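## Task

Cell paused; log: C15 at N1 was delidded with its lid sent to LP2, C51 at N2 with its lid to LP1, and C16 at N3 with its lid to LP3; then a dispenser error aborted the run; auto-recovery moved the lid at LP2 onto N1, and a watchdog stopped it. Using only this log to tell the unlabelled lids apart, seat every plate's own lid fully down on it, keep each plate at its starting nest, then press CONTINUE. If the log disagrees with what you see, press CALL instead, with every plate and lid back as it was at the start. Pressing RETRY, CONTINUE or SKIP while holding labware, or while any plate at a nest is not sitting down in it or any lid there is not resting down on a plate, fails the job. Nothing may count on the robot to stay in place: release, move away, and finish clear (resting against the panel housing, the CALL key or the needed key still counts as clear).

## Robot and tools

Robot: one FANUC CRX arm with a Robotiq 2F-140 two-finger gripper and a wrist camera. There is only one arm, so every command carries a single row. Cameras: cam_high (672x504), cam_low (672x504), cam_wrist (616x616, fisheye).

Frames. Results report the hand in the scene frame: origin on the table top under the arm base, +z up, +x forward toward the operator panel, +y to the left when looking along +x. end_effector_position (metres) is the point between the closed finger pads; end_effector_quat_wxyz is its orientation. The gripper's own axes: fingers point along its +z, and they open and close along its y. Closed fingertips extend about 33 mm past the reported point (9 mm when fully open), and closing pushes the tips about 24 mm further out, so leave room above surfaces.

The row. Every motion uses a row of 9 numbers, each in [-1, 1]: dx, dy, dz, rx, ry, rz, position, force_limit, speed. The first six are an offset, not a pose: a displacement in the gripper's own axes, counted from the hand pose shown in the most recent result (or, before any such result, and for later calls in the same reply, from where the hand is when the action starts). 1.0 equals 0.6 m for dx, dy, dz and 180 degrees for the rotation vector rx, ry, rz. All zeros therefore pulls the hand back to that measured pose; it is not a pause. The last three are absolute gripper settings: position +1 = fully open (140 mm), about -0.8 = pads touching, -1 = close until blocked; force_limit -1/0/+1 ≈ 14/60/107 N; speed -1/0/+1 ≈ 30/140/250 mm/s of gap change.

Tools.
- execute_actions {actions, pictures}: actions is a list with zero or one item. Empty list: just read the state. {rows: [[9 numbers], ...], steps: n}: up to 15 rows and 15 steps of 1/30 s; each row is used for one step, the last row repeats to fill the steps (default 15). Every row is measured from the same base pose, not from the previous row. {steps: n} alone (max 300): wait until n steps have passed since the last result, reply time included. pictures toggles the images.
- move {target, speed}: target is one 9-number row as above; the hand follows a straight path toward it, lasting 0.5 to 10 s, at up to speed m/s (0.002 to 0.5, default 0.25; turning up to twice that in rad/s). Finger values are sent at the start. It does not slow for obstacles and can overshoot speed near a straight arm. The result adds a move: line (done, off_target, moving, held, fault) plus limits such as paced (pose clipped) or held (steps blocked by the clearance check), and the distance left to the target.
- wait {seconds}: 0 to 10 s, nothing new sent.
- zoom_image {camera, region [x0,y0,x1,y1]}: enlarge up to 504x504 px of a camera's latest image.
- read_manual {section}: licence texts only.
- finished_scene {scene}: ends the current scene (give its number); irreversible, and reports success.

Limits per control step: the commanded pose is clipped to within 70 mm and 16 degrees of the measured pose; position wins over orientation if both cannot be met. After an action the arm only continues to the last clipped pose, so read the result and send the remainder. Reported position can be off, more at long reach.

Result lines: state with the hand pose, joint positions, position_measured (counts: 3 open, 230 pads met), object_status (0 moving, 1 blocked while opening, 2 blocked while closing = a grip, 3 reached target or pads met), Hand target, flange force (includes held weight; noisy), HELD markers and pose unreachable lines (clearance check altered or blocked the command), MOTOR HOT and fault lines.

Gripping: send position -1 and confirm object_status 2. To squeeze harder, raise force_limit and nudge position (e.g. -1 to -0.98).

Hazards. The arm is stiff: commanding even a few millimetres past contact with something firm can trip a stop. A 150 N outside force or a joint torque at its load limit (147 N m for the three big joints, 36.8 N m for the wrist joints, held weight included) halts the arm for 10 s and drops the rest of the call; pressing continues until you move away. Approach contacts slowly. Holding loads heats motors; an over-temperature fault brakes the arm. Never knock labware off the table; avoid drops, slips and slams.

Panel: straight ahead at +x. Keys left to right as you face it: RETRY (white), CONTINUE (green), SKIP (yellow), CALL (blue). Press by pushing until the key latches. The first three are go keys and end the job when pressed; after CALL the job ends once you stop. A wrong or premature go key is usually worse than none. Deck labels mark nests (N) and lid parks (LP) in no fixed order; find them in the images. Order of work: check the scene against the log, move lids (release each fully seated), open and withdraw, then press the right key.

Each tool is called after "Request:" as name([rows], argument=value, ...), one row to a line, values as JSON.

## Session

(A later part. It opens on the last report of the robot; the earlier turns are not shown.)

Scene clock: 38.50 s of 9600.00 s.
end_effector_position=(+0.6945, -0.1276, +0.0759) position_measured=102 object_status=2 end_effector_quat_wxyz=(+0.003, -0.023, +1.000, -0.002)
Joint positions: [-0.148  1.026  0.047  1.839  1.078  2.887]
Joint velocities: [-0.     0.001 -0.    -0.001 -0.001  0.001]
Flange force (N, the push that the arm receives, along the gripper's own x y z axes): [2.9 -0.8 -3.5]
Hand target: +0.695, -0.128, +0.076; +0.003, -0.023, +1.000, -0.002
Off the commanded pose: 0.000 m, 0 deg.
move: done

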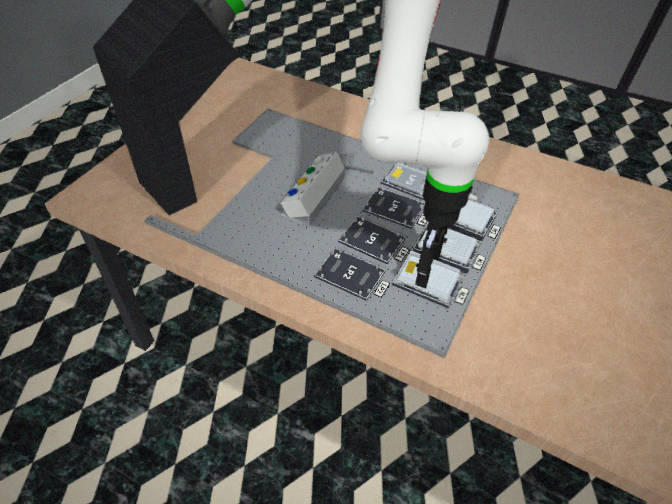

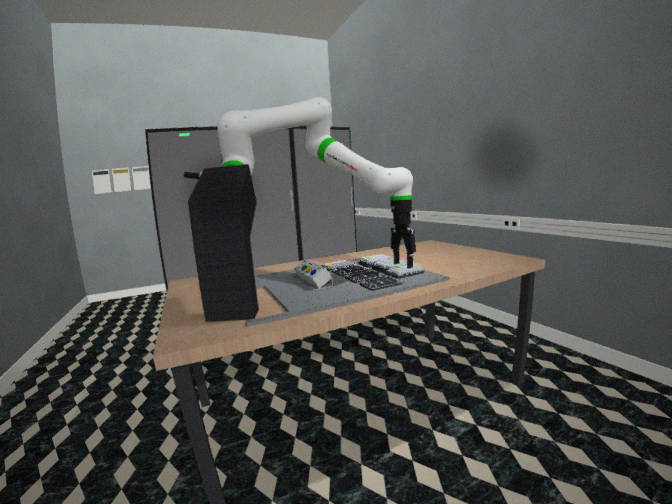

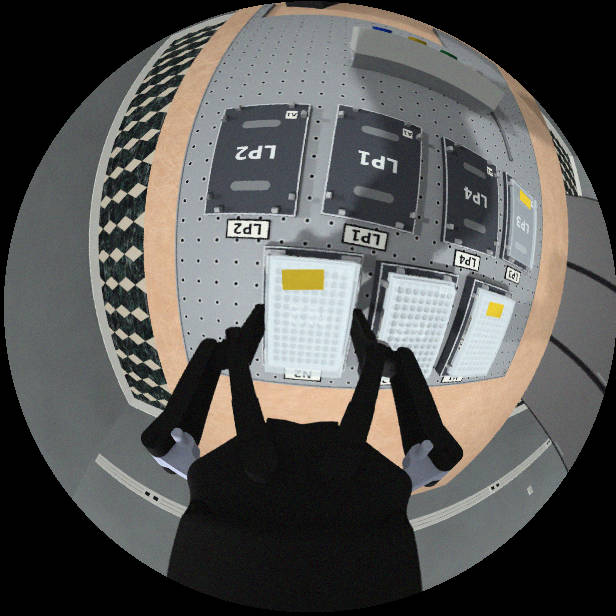

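Request:
move(target=[0,-0.0015,0.011,0,0,0,-1,-0.6,-0.8], speed=0.01)

Request:
zoom_image(camera="cam_wrist", region=[230, 230, 390, 390])

Scene clock: 40.73 s of 9600.00 s.
end_effector_position=(+0.6946, -0.1285, +0.0693) position_measured=102 object_status=2 end_effector_quat_wxyz=(+0.003, -0.023, +1.000, -0.002)
Joint positions: [-0.139  1.035  0.052  1.83   1.072  2.889]
Joint velocities: [-0.    -0.001  0.     0.001  0.     0.001]
Flange force (N, the push that the arm receives, along the gripper's own x y z axes): [2.0 0.0 -4.2]
Hand target: +0.695, -0.128, +0.069; +0.003, -0.023, +1.000, -0.002
Off the commanded pose: 0.000 m, 0 deg.
move: done

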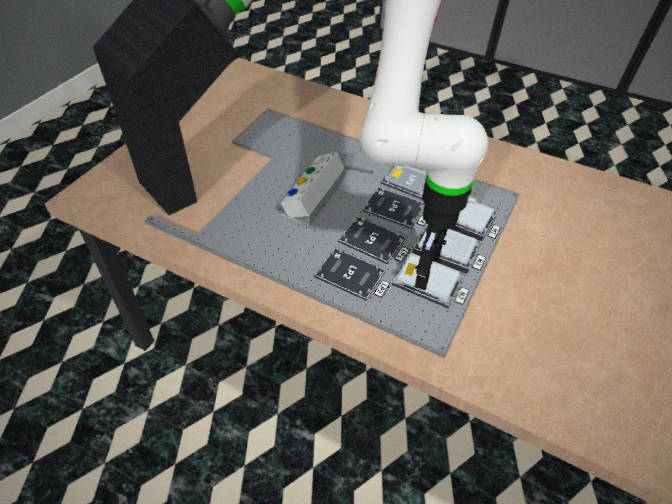

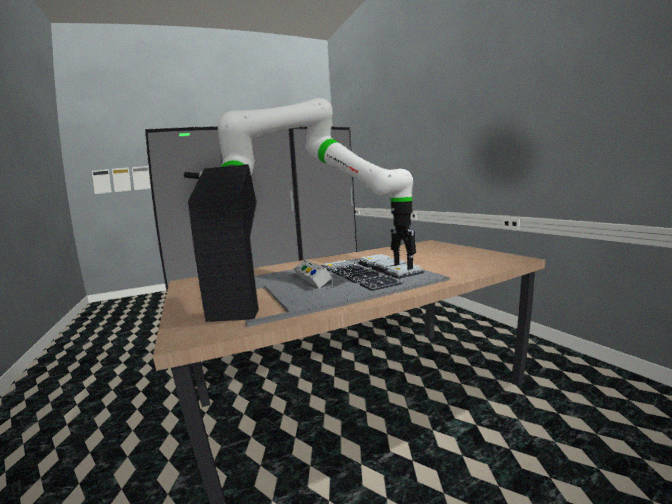

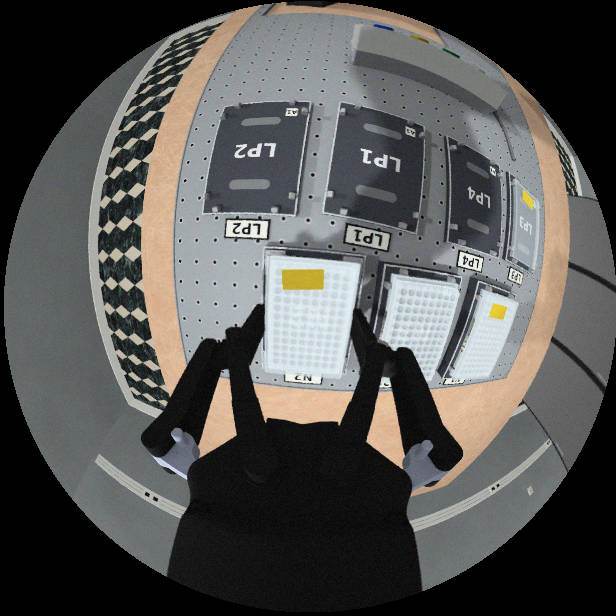

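Region (230, 230, 390, 390) of cam_wrist's 616x616 image, scaled by 3.150, with more detail than that image has.

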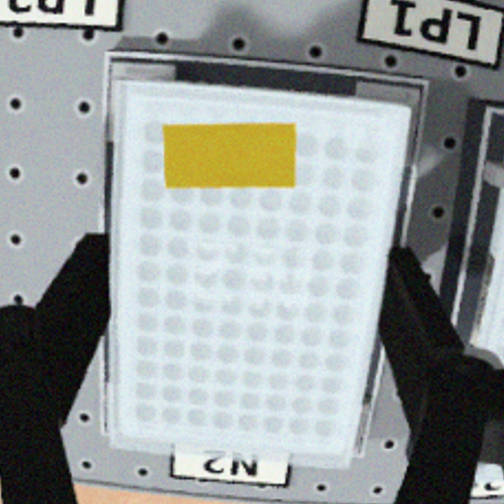

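Request:
move(target=[0,0.001,0.007,0,0,0,-1,-0.6,-0.8], speed=0.006)

Request:
zoom_image(camera="cam_wrist", region=[230, 230, 390, 390])

Scene clock: 42.93 s of 9600.00 s.
end_effector_position=(+0.6947, -0.1279, +0.0651) position_measured=102 object_status=2 end_effector_quat_wxyz=(+0.003, -0.023, +1.000, -0.002)
Joint positions: [-0.133  1.038  0.054  1.824  1.068  2.89 ]
Joint velocities: [ 0.001  0.002  0.    -0.    -0.001 -0.001]
Flange force (N, the push that the arm receives, along the gripper's own x y z axes): [-2.9 -2.1 -16.3]
Hand target: +0.695, -0.128, +0.065; +0.003, -0.023, +1.000, -0.002
Off the commanded pose: 0.000 m, 0 deg.
move: done

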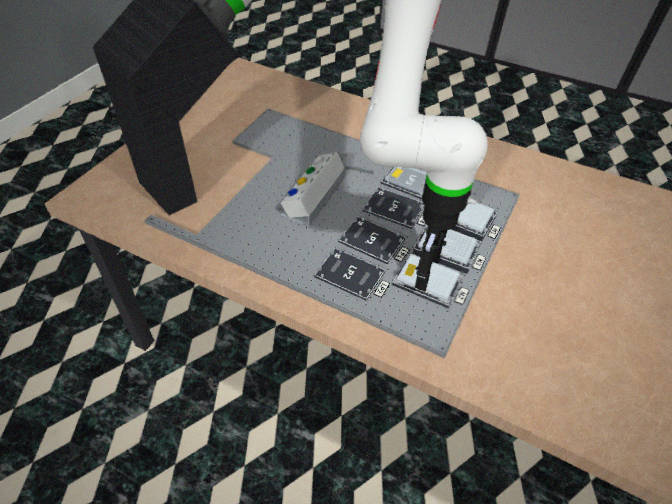

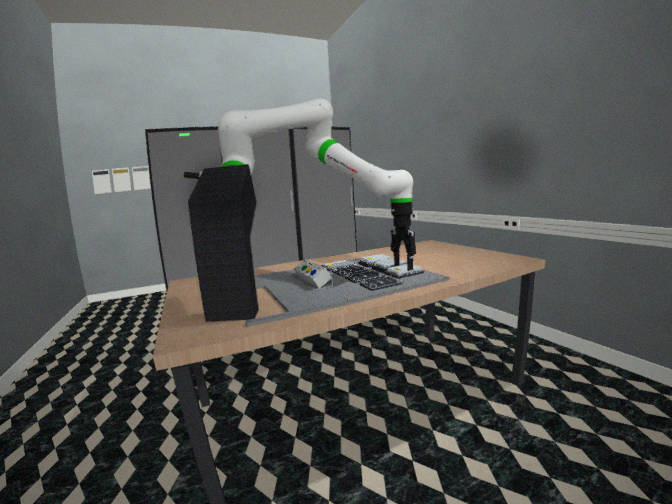

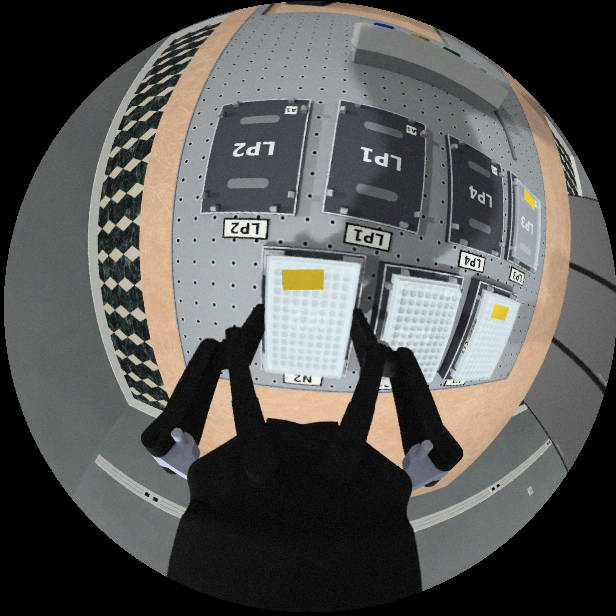

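Region (230, 230, 390, 390) of cam_wrist's 616x616 image, scaled by 3.150, with more detail than that image has.

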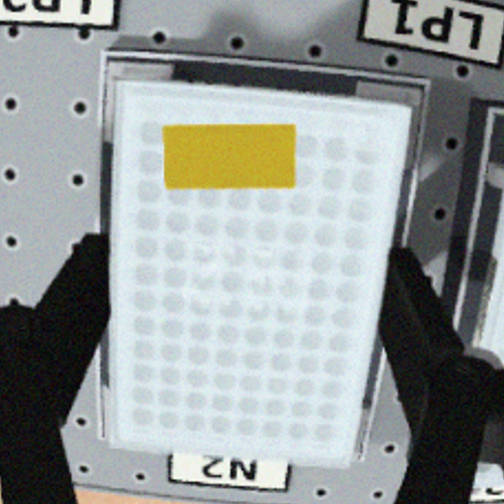

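Request:
move(target=[-0.0022,0,-0.002,0,0,0,-1,-0.6,-0.8], speed=0.006)

Request:
move(target=[0,0,0.005,0,0,0,-1,-0.6,-0.8], speed=0.006)

Request:
zoom_image(camera="cam_high", region=[380, 230, 490, 320])

Scene clock: 46.07 s of 9600.00 s.
end_effector_position=(+0.6960, -0.1278, +0.0663) position_measured=102 object_status=2 end_effector_quat_wxyz=(+0.003, -0.023, +1.000, -0.002)
Joint positions: [-0.134  1.039  0.058  1.828  1.07   2.886]
Joint velocities: [-0.001 -0.002  0.    -0.     0.    -0.   ]
Flange force (N, the push that the arm receives, along the gripper's own x y z axes): [1.4 -1.4 -2.6]
Hand target: +0.696, -0.128, +0.066; +0.003, -0.023, +1.000, -0.002
Off the commanded pose: 0.000 m, 0 deg.
move: done

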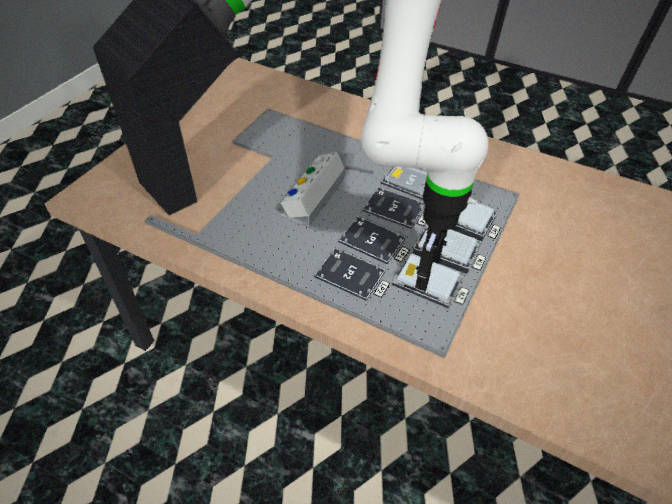

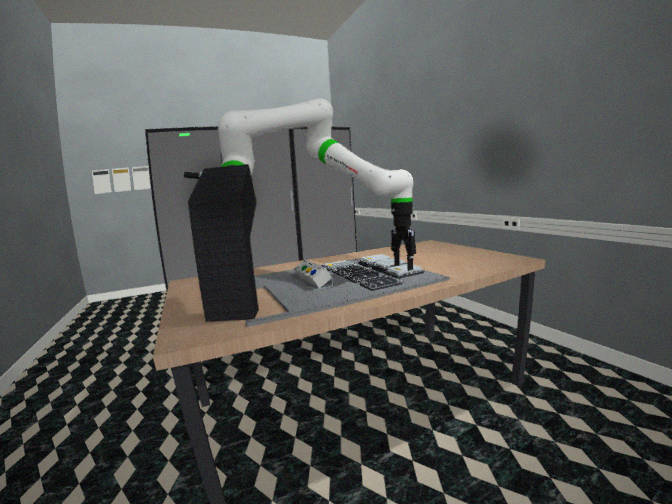

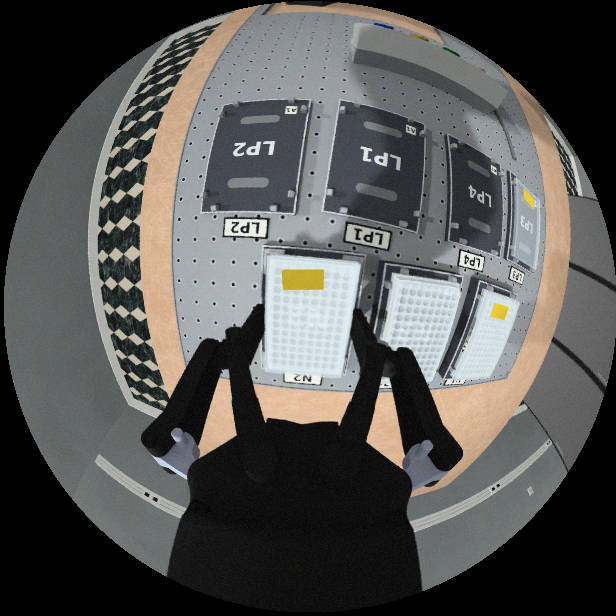

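Scene clock: 46.80 s of 9600.00 s.
end_effector_position=(+0.6961, -0.1279, +0.0634) position_measured=102 object_status=2 end_effector_quat_wxyz=(+0.003, -0.023, +1.000, -0.002)
Joint positions: [-0.13   1.042  0.06   1.824  1.067  2.887]
Joint velocities: [ 0.001 -0.     0.     0.     0.001  0.004]
Flange force (N, the push that the arm receives, along the gripper's own x y z axes): [7.3 2.9 -42.3]
Hand target: +0.696, -0.128, +0.063; +0.003, -0.023, +1.000, -0.002
Off the commanded pose: 0.000 m, 0 deg.
move: done

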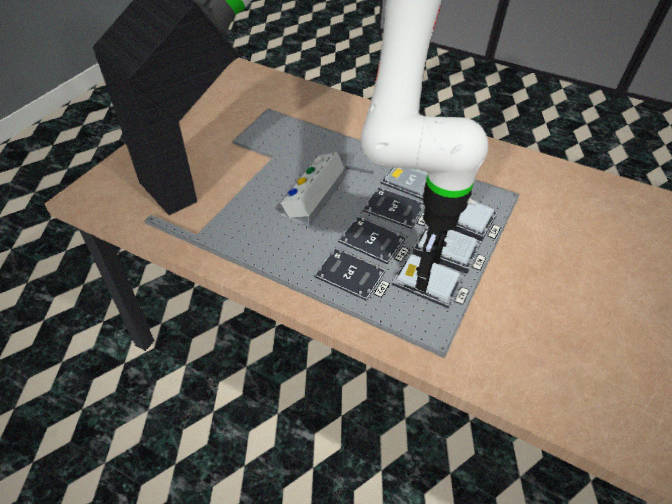

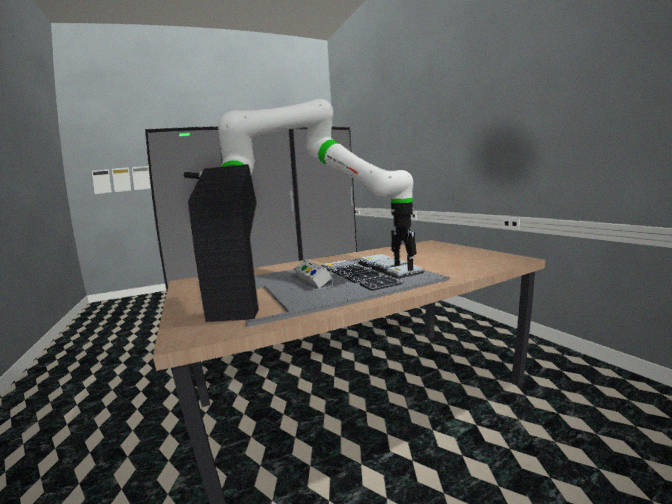

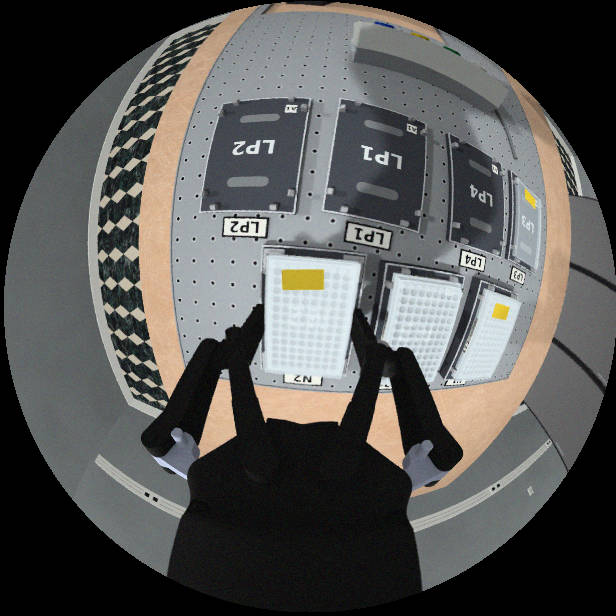

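Region (380, 230, 490, 320) of cam_high's 672x504 image, scaled by 4.582, with more detail than that image has; it fills the top 412 rows of this view, and the rest is white.

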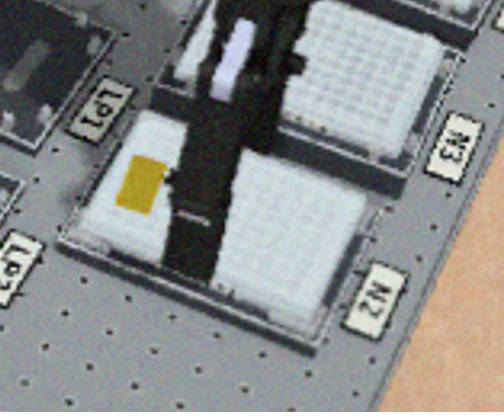

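Request:
move(target=[0,0,-0.0035,0,0,0,-1,-0.6,-0.8], speed=0.006)

Request:
zoom_image(camera="cam_wrist", region=[250, 235, 380, 315])

Request:
zoom_image(camera="cam_wrist", region=[250, 320, 380, 400])

Request:
zoom_image(camera="cam_low", region=[360, 245, 435, 285])

Scene clock: 49.40 s of 9600.00 s.
end_effector_position=(+0.6961, -0.1278, +0.0655) position_measured=102 object_status=2 end_effector_quat_wxyz=(+0.003, -0.023, +1.000, -0.002)
Joint positions: [-0.133  1.04   0.058  1.826  1.069  2.887]
Joint velocities: [-0.     0.001 -0.    -0.     0.     0.   ]
Flange force (N, the push that the arm receives, along the gripper's own x y z axes): [1.4 -0.9 -4.1]
Hand target: +0.696, -0.128, +0.065; +0.003, -0.023, +1.000, -0.002
Off the commanded pose: 0.000 m, 0 deg.
move: done

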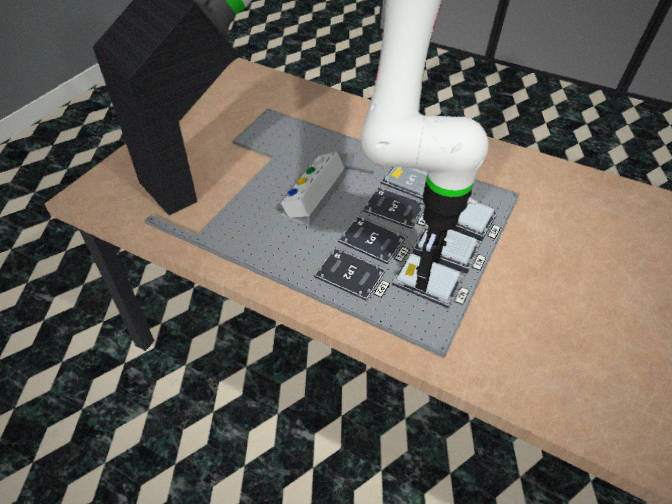

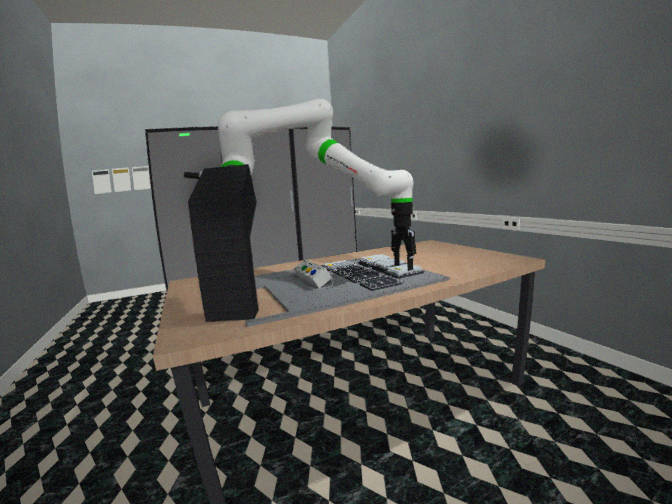

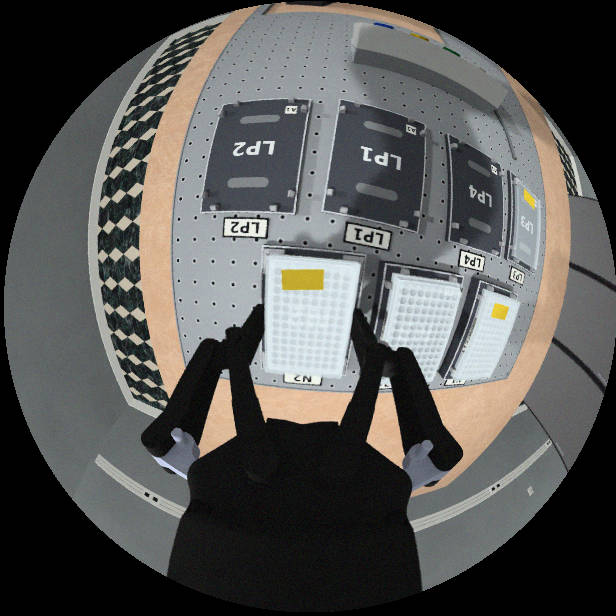

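Region (250, 235, 380, 315) of cam_wrist's 616x616 image, scaled by 3.877, with more detail than that image has; it fills the top 310 rows of this view, and the rest is white.

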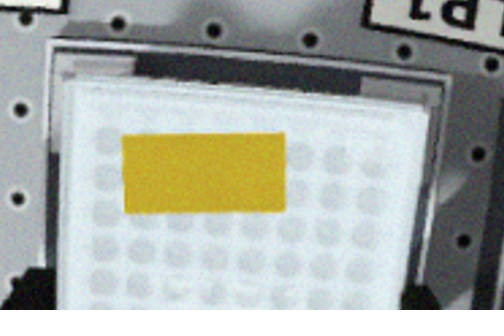

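Region (250, 320, 380, 400) of cam_wrist's 616x616 image, scaled by 3.877, with more detail than that image has; it fills the top 310 rows of this view, and the rest is white.

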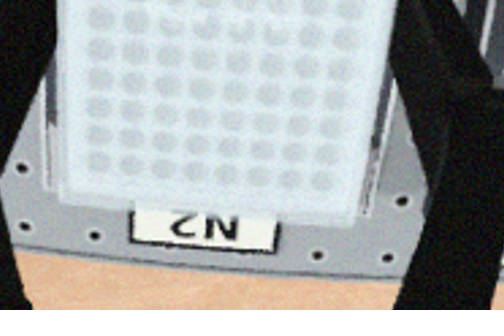

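Region (360, 245, 435, 285) of cam_low's 672x504 image, scaled by 6.720, with more detail than that image has; it fills the top 269 rows of this view, and the rest is white.

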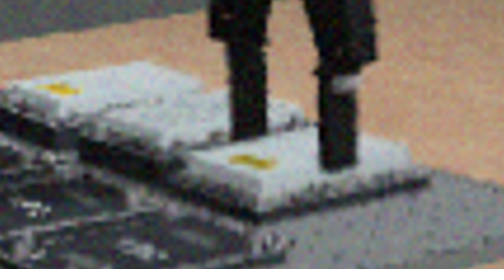

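Request:
move(target=[0.0008,-0.0022,0,0,0,0,-1,-0.6,-0.8], speed=0.006)

Request:
move(target=[0,0,0.004,0,0,0,-1,-0.6,-0.8], speed=0.006)

Scene clock: 51.53 s of 9600.00 s.
end_effector_position=(+0.6956, -0.1291, +0.0655) position_measured=102 object_status=2 end_effector_quat_wxyz=(+0.003, -0.023, +1.000, -0.002)
Joint positions: [-0.134  1.042  0.059  1.826  1.069  2.888]
Joint velocities: [-0.     0.     0.     0.     0.001 -0.001]
Flange force (N, the push that the arm receives, along the gripper's own x y z axes): [3.2 3.8 -3.9]
Hand target: +0.696, -0.129, +0.065; +0.003, -0.023, +1.000, -0.002
Off the commanded pose: 0.000 m, 0 deg.
move: done

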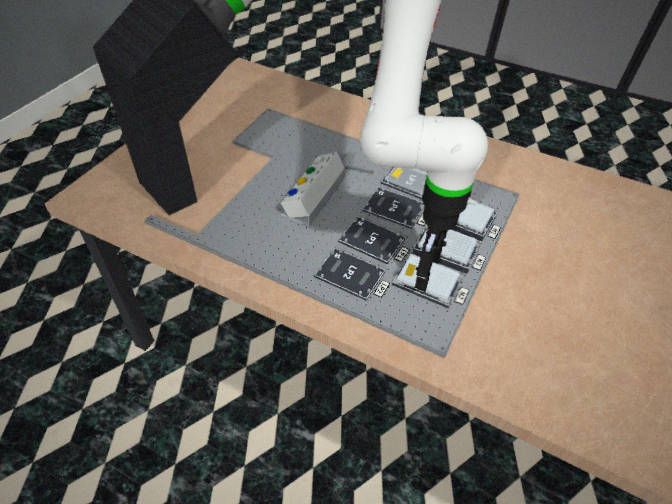

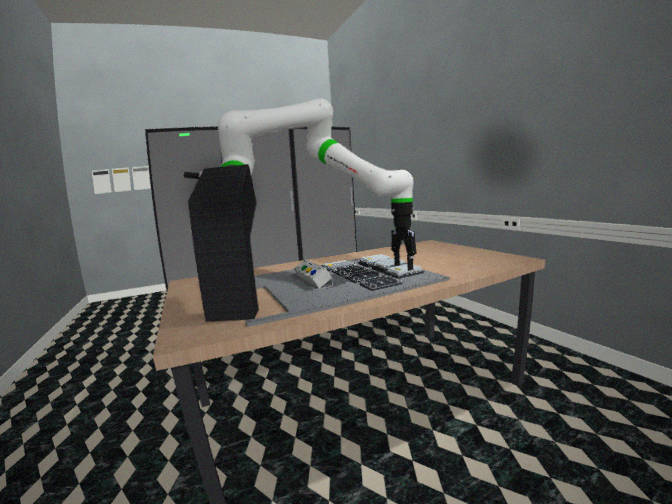

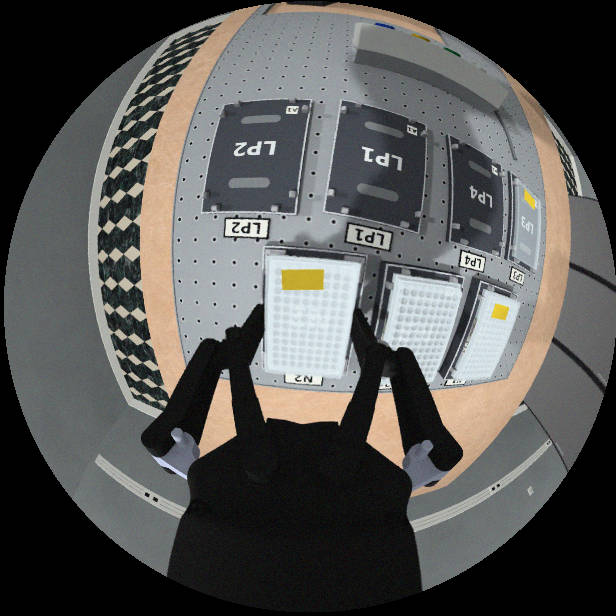

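Scene clock: 52.23 s of 9600.00 s.
end_effector_position=(+0.6957, -0.1292, +0.0632) position_measured=102 object_status=2 end_effector_quat_wxyz=(+0.003, -0.023, +1.000, -0.002)
Joint positions: [-0.131  1.044  0.061  1.823  1.067  2.889]
Joint velocities: [0.001 0.    0.    0.001 0.    0.001]
Flange force (N, the push that the arm receives, along the gripper's own x y z axes): [13.9 8.9 -42.7]
Hand target: +0.696, -0.129, +0.063; +0.003, -0.023, +1.000, -0.002
Off the commanded pose: 0.000 m, 0 deg.
move: done

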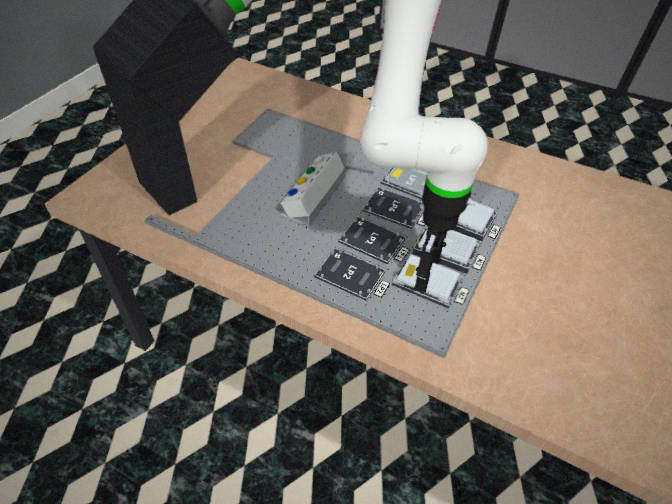

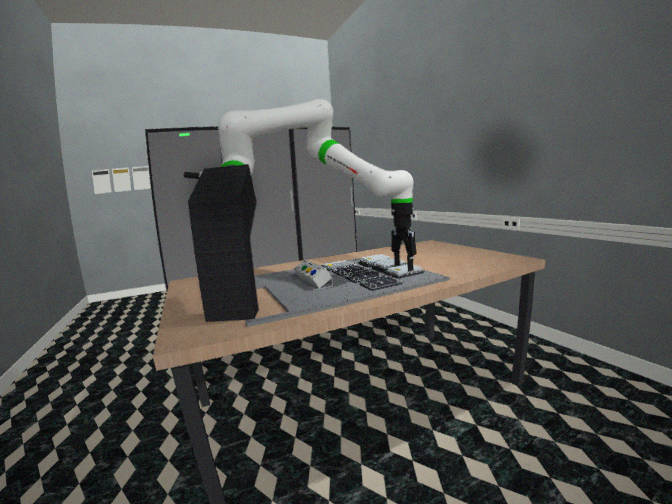

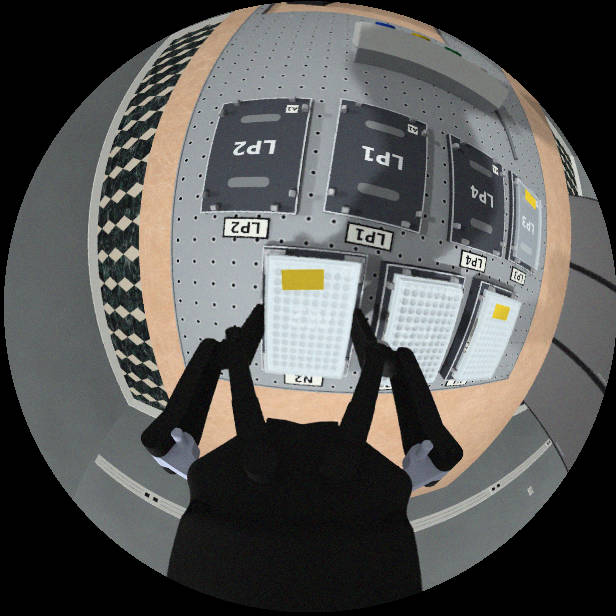

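Request:
move(target=[0,0.001,-0.001,0,0,0,0.4,-0.6,-0.5], speed=0.006)

Request:
move(target=[0,0,-0.07,0,0,0.0155,0.42,-0.6,-0.5], speed=0.1)

Request:
move(target=[0.295,0.52,0.018,0,0,0,0.42,-0.6,-0.5])

Request:
zoom_image(camera="cam_high", region=[380, 180, 510, 320])

Scene clock: 54.70 s of 9600.00 s.
end_effector_position=(+0.6957, -0.1286, +0.0638) position_measured=78 object_status=3 end_effector_quat_wxyz=(+0.003, -0.023, +1.000, -0.002)
Joint positions: [-0.131  1.042  0.059  1.824  1.067  2.889]
Joint velocities: [-0.    -0.001 -0.     0.001  0.     0.   ]
Flange force (N, the push that the arm receives, along the gripper's own x y z axes): [0.8 -1.8 -3.5]
Hand target: +0.696, -0.129, +0.064; +0.003, -0.023, +1.000, -0.002
Off the commanded pose: 0.000 m, 0 deg.
move: done

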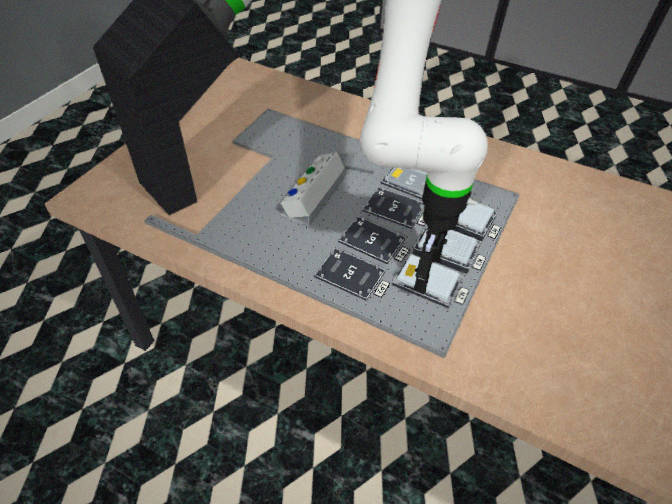

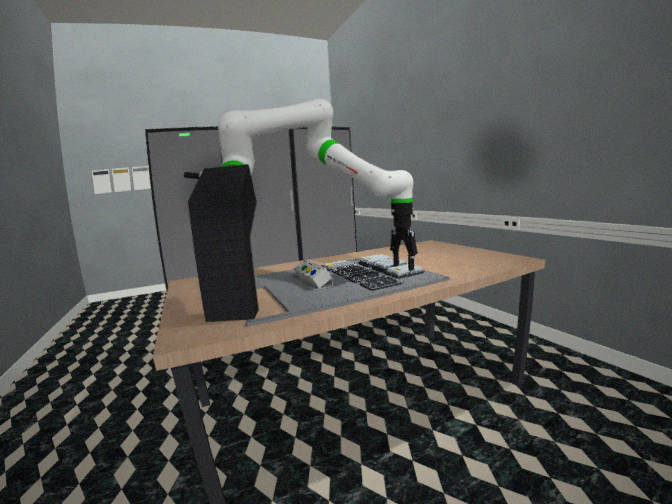

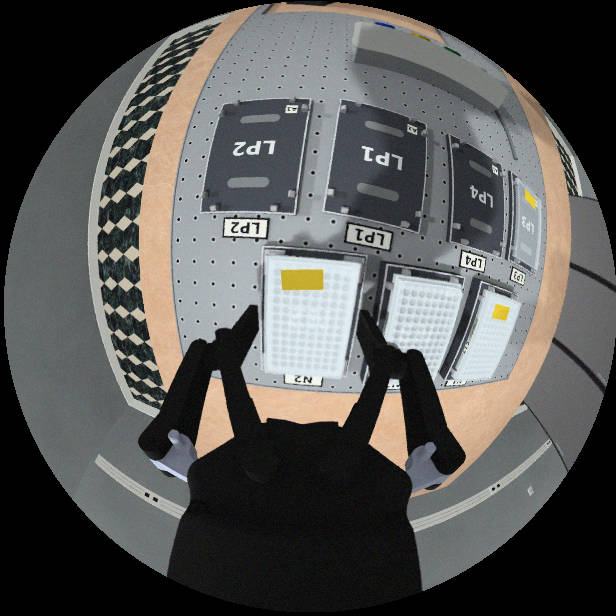

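Scene clock: 55.47 s of 9600.00 s.
end_effector_position=(+0.6955, -0.1285, +0.1057) position_measured=76 object_status=3 end_effector_quat_wxyz=(+0.003, +0.002, +1.000, -0.002)
Joint positions: [-0.193  0.999  0.038  1.881  1.107  2.826]
Joint velocities: [-0.001  0.    -0.    -0.    -0.001 -0.001]
Flange force (N, the push that the arm receives, along the gripper's own x y z axes): [0.3 -1.5 -1.9]
Hand target: +0.696, -0.129, +0.106; +0.003, +0.002, +1.000, -0.002
Off the commanded pose: 0.000 m, 0 deg.
move: done

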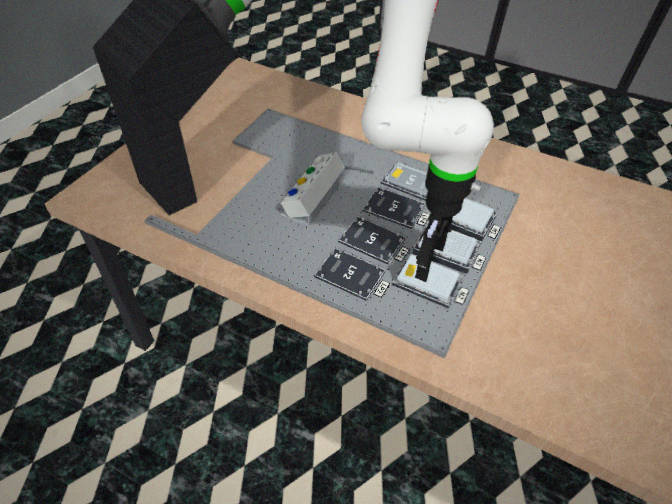

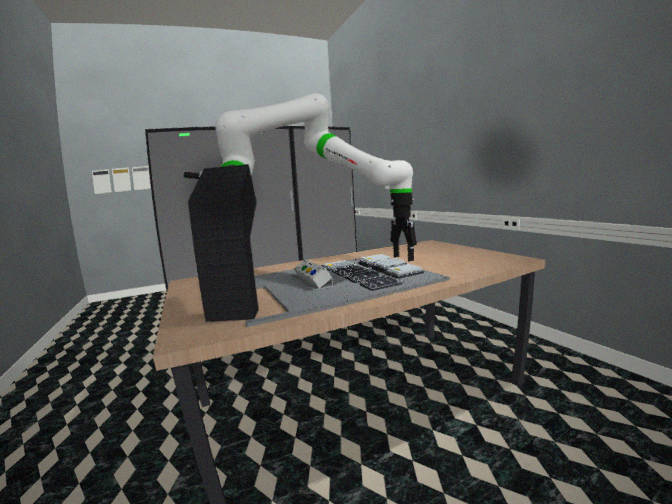

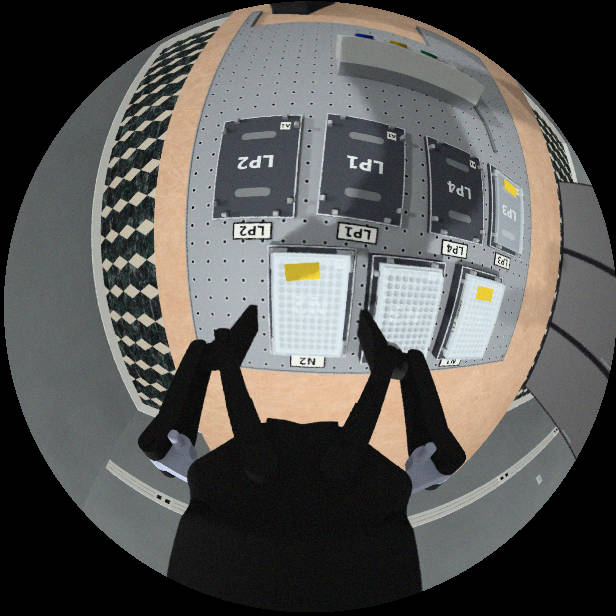

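Scene clock: 57.37 s of 9600.00 s.
end_effector_position=(+0.5188, +0.1837, +0.0935) position_measured=76 object_status=3 end_effector_quat_wxyz=(+0.003, +0.002, +1.000, -0.002)
Joint positions: [ 0.199  0.235 -0.712  1.593  0.887  2.766]
Joint velocities: [ 0.    -0.001 -0.    -0.     0.001 -0.002]
Flange force (N, the push that the arm receives, along the gripper's own x y z axes): [-1.2 -2.4 -2.2]
Hand target: +0.519, +0.184, +0.094; +0.003, +0.002, +1.000, -0.002
Off the commanded pose: 0.001 m, 0 deg.
move: done

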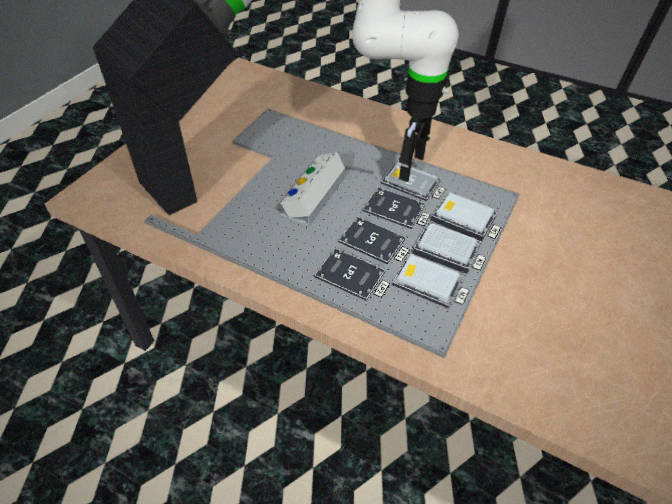

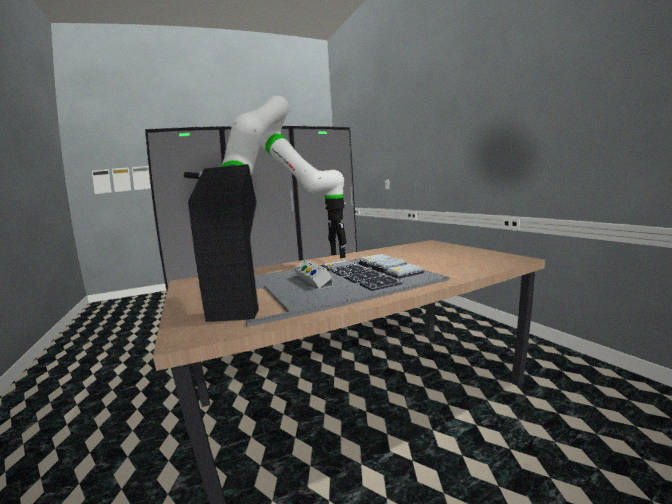

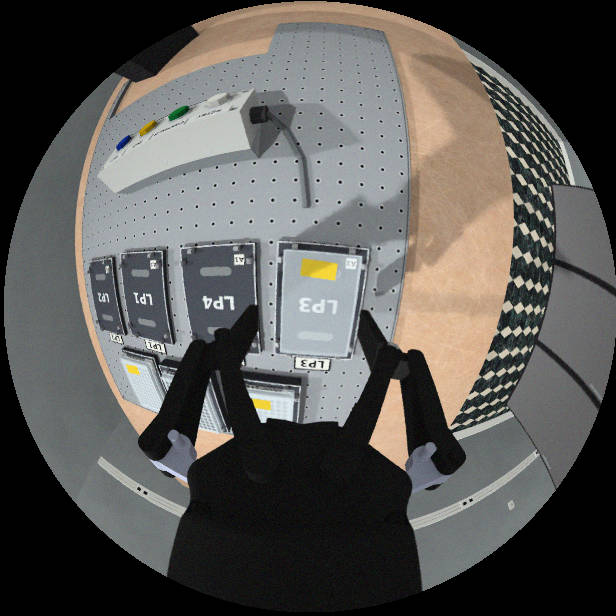

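Region (380, 180, 510, 320) of cam_high's 672x504 image, scaled by 3.600, with more detail than that image has; it fills the left 468 columns of this view, and the rest is white.

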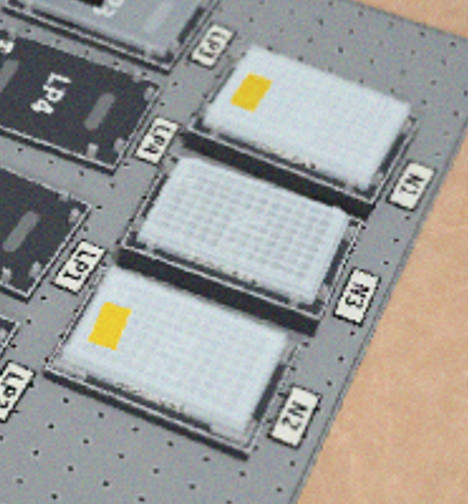

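Looks seated.

Request:
move(target=[0.003,0.018,0.04,0,0,0,0.42,-0.6,-0.5], speed=0.05)

Request:
move(target=[0,0,0.022,0,0,0,0.42,-0.6,-0.5], speed=0.02)

Request:
zoom_image(camera="cam_wrist", region=[220, 230, 400, 400])

Scene clock: 59.93 s of 9600.00 s.
end_effector_position=(+0.5171, +0.1945, +0.0695) position_measured=76 object_status=3 end_effector_quat_wxyz=(+0.003, +0.002, +1.000, -0.002)
Joint positions: [ 0.273  0.255 -0.698  1.526  0.844  2.775]
Joint velocities: [ 0.001 -0.    -0.    -0.    -0.001  0.002]
Flange force (N, the push that the arm receives, along the gripper's own x y z axes): [1.4 -3.1 -4.3]
Hand target: +0.517, +0.195, +0.069; +0.003, +0.002, +1.000, -0.002
Off the commanded pose: 0.000 m, 0 deg.
move: done

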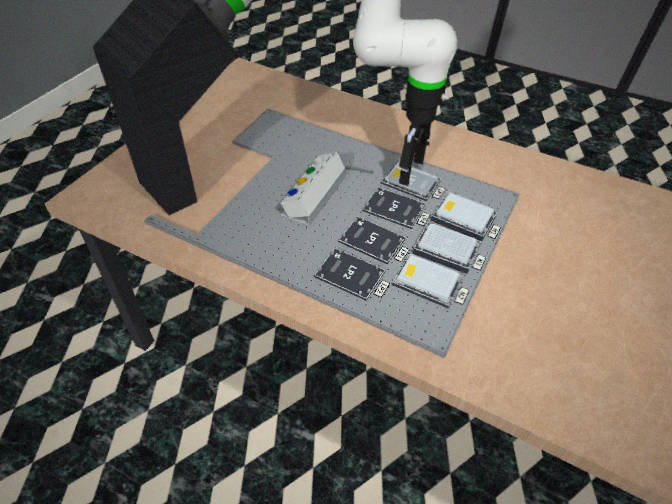

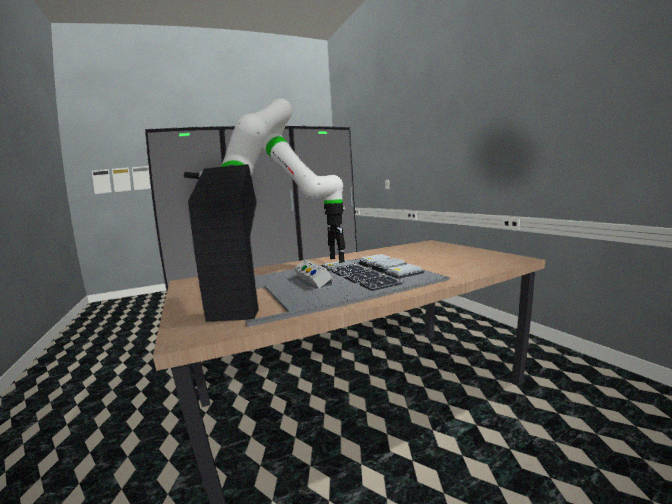

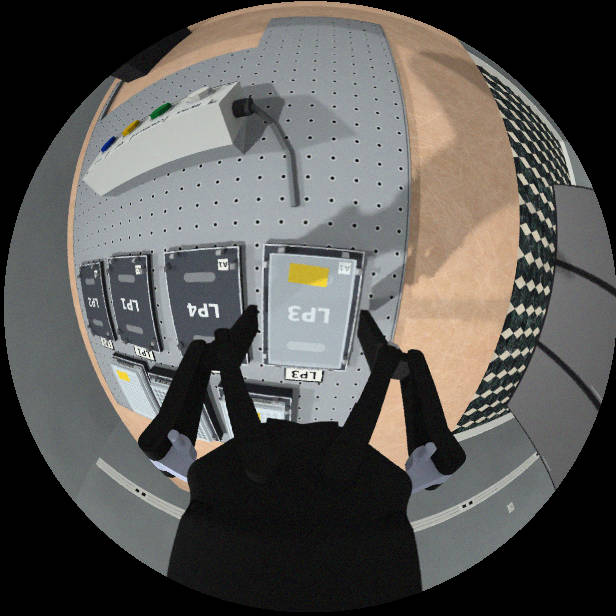

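Scene clock: 60.83 s of 9600.00 s.
end_effector_position=(+0.5172, +0.1945, +0.0563) position_measured=76 object_status=3 end_effector_quat_wxyz=(+0.003, +0.002, +1.000, -0.002)
Joint positions: [ 0.305  0.278 -0.688  1.488  0.826  2.793]
Joint velocities: [ 0.001  0.001  0.    -0.    -0.     0.001]
Flange force (N, the push that the arm receives, along the gripper's own x y z axes): [0.5 -2.0 -4.1]
Hand target: +0.517, +0.194, +0.056; +0.003, +0.002, +1.000, -0.002
Off the commanded pose: 0.000 m, 0 deg.
move: done

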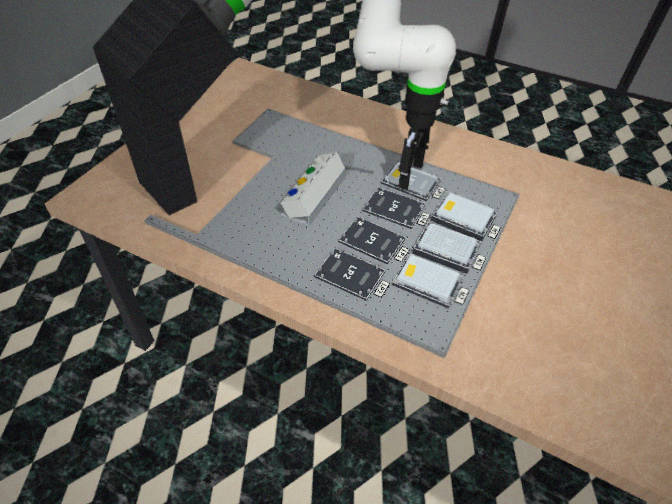

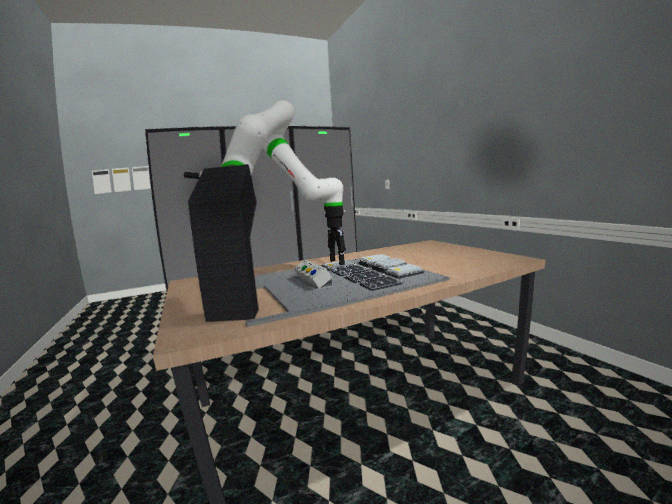

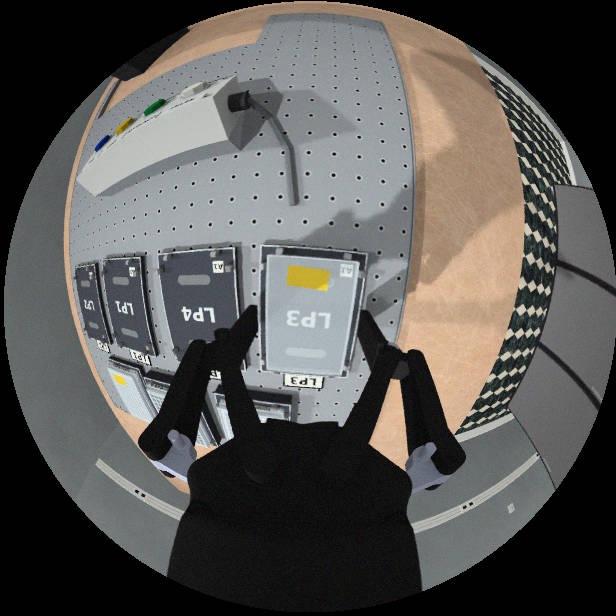

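Region (220, 230, 400, 400) of cam_wrist's 616x616 image, scaled by 2.800, with more detail than that image has.

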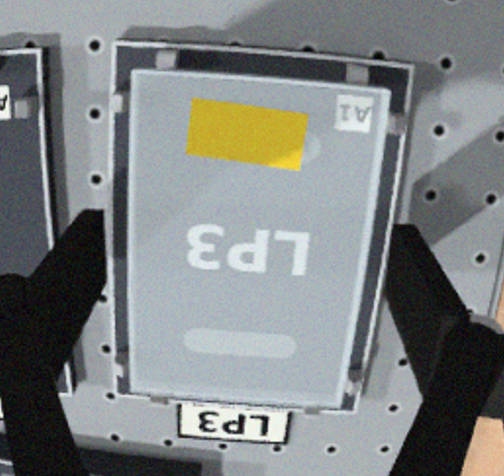

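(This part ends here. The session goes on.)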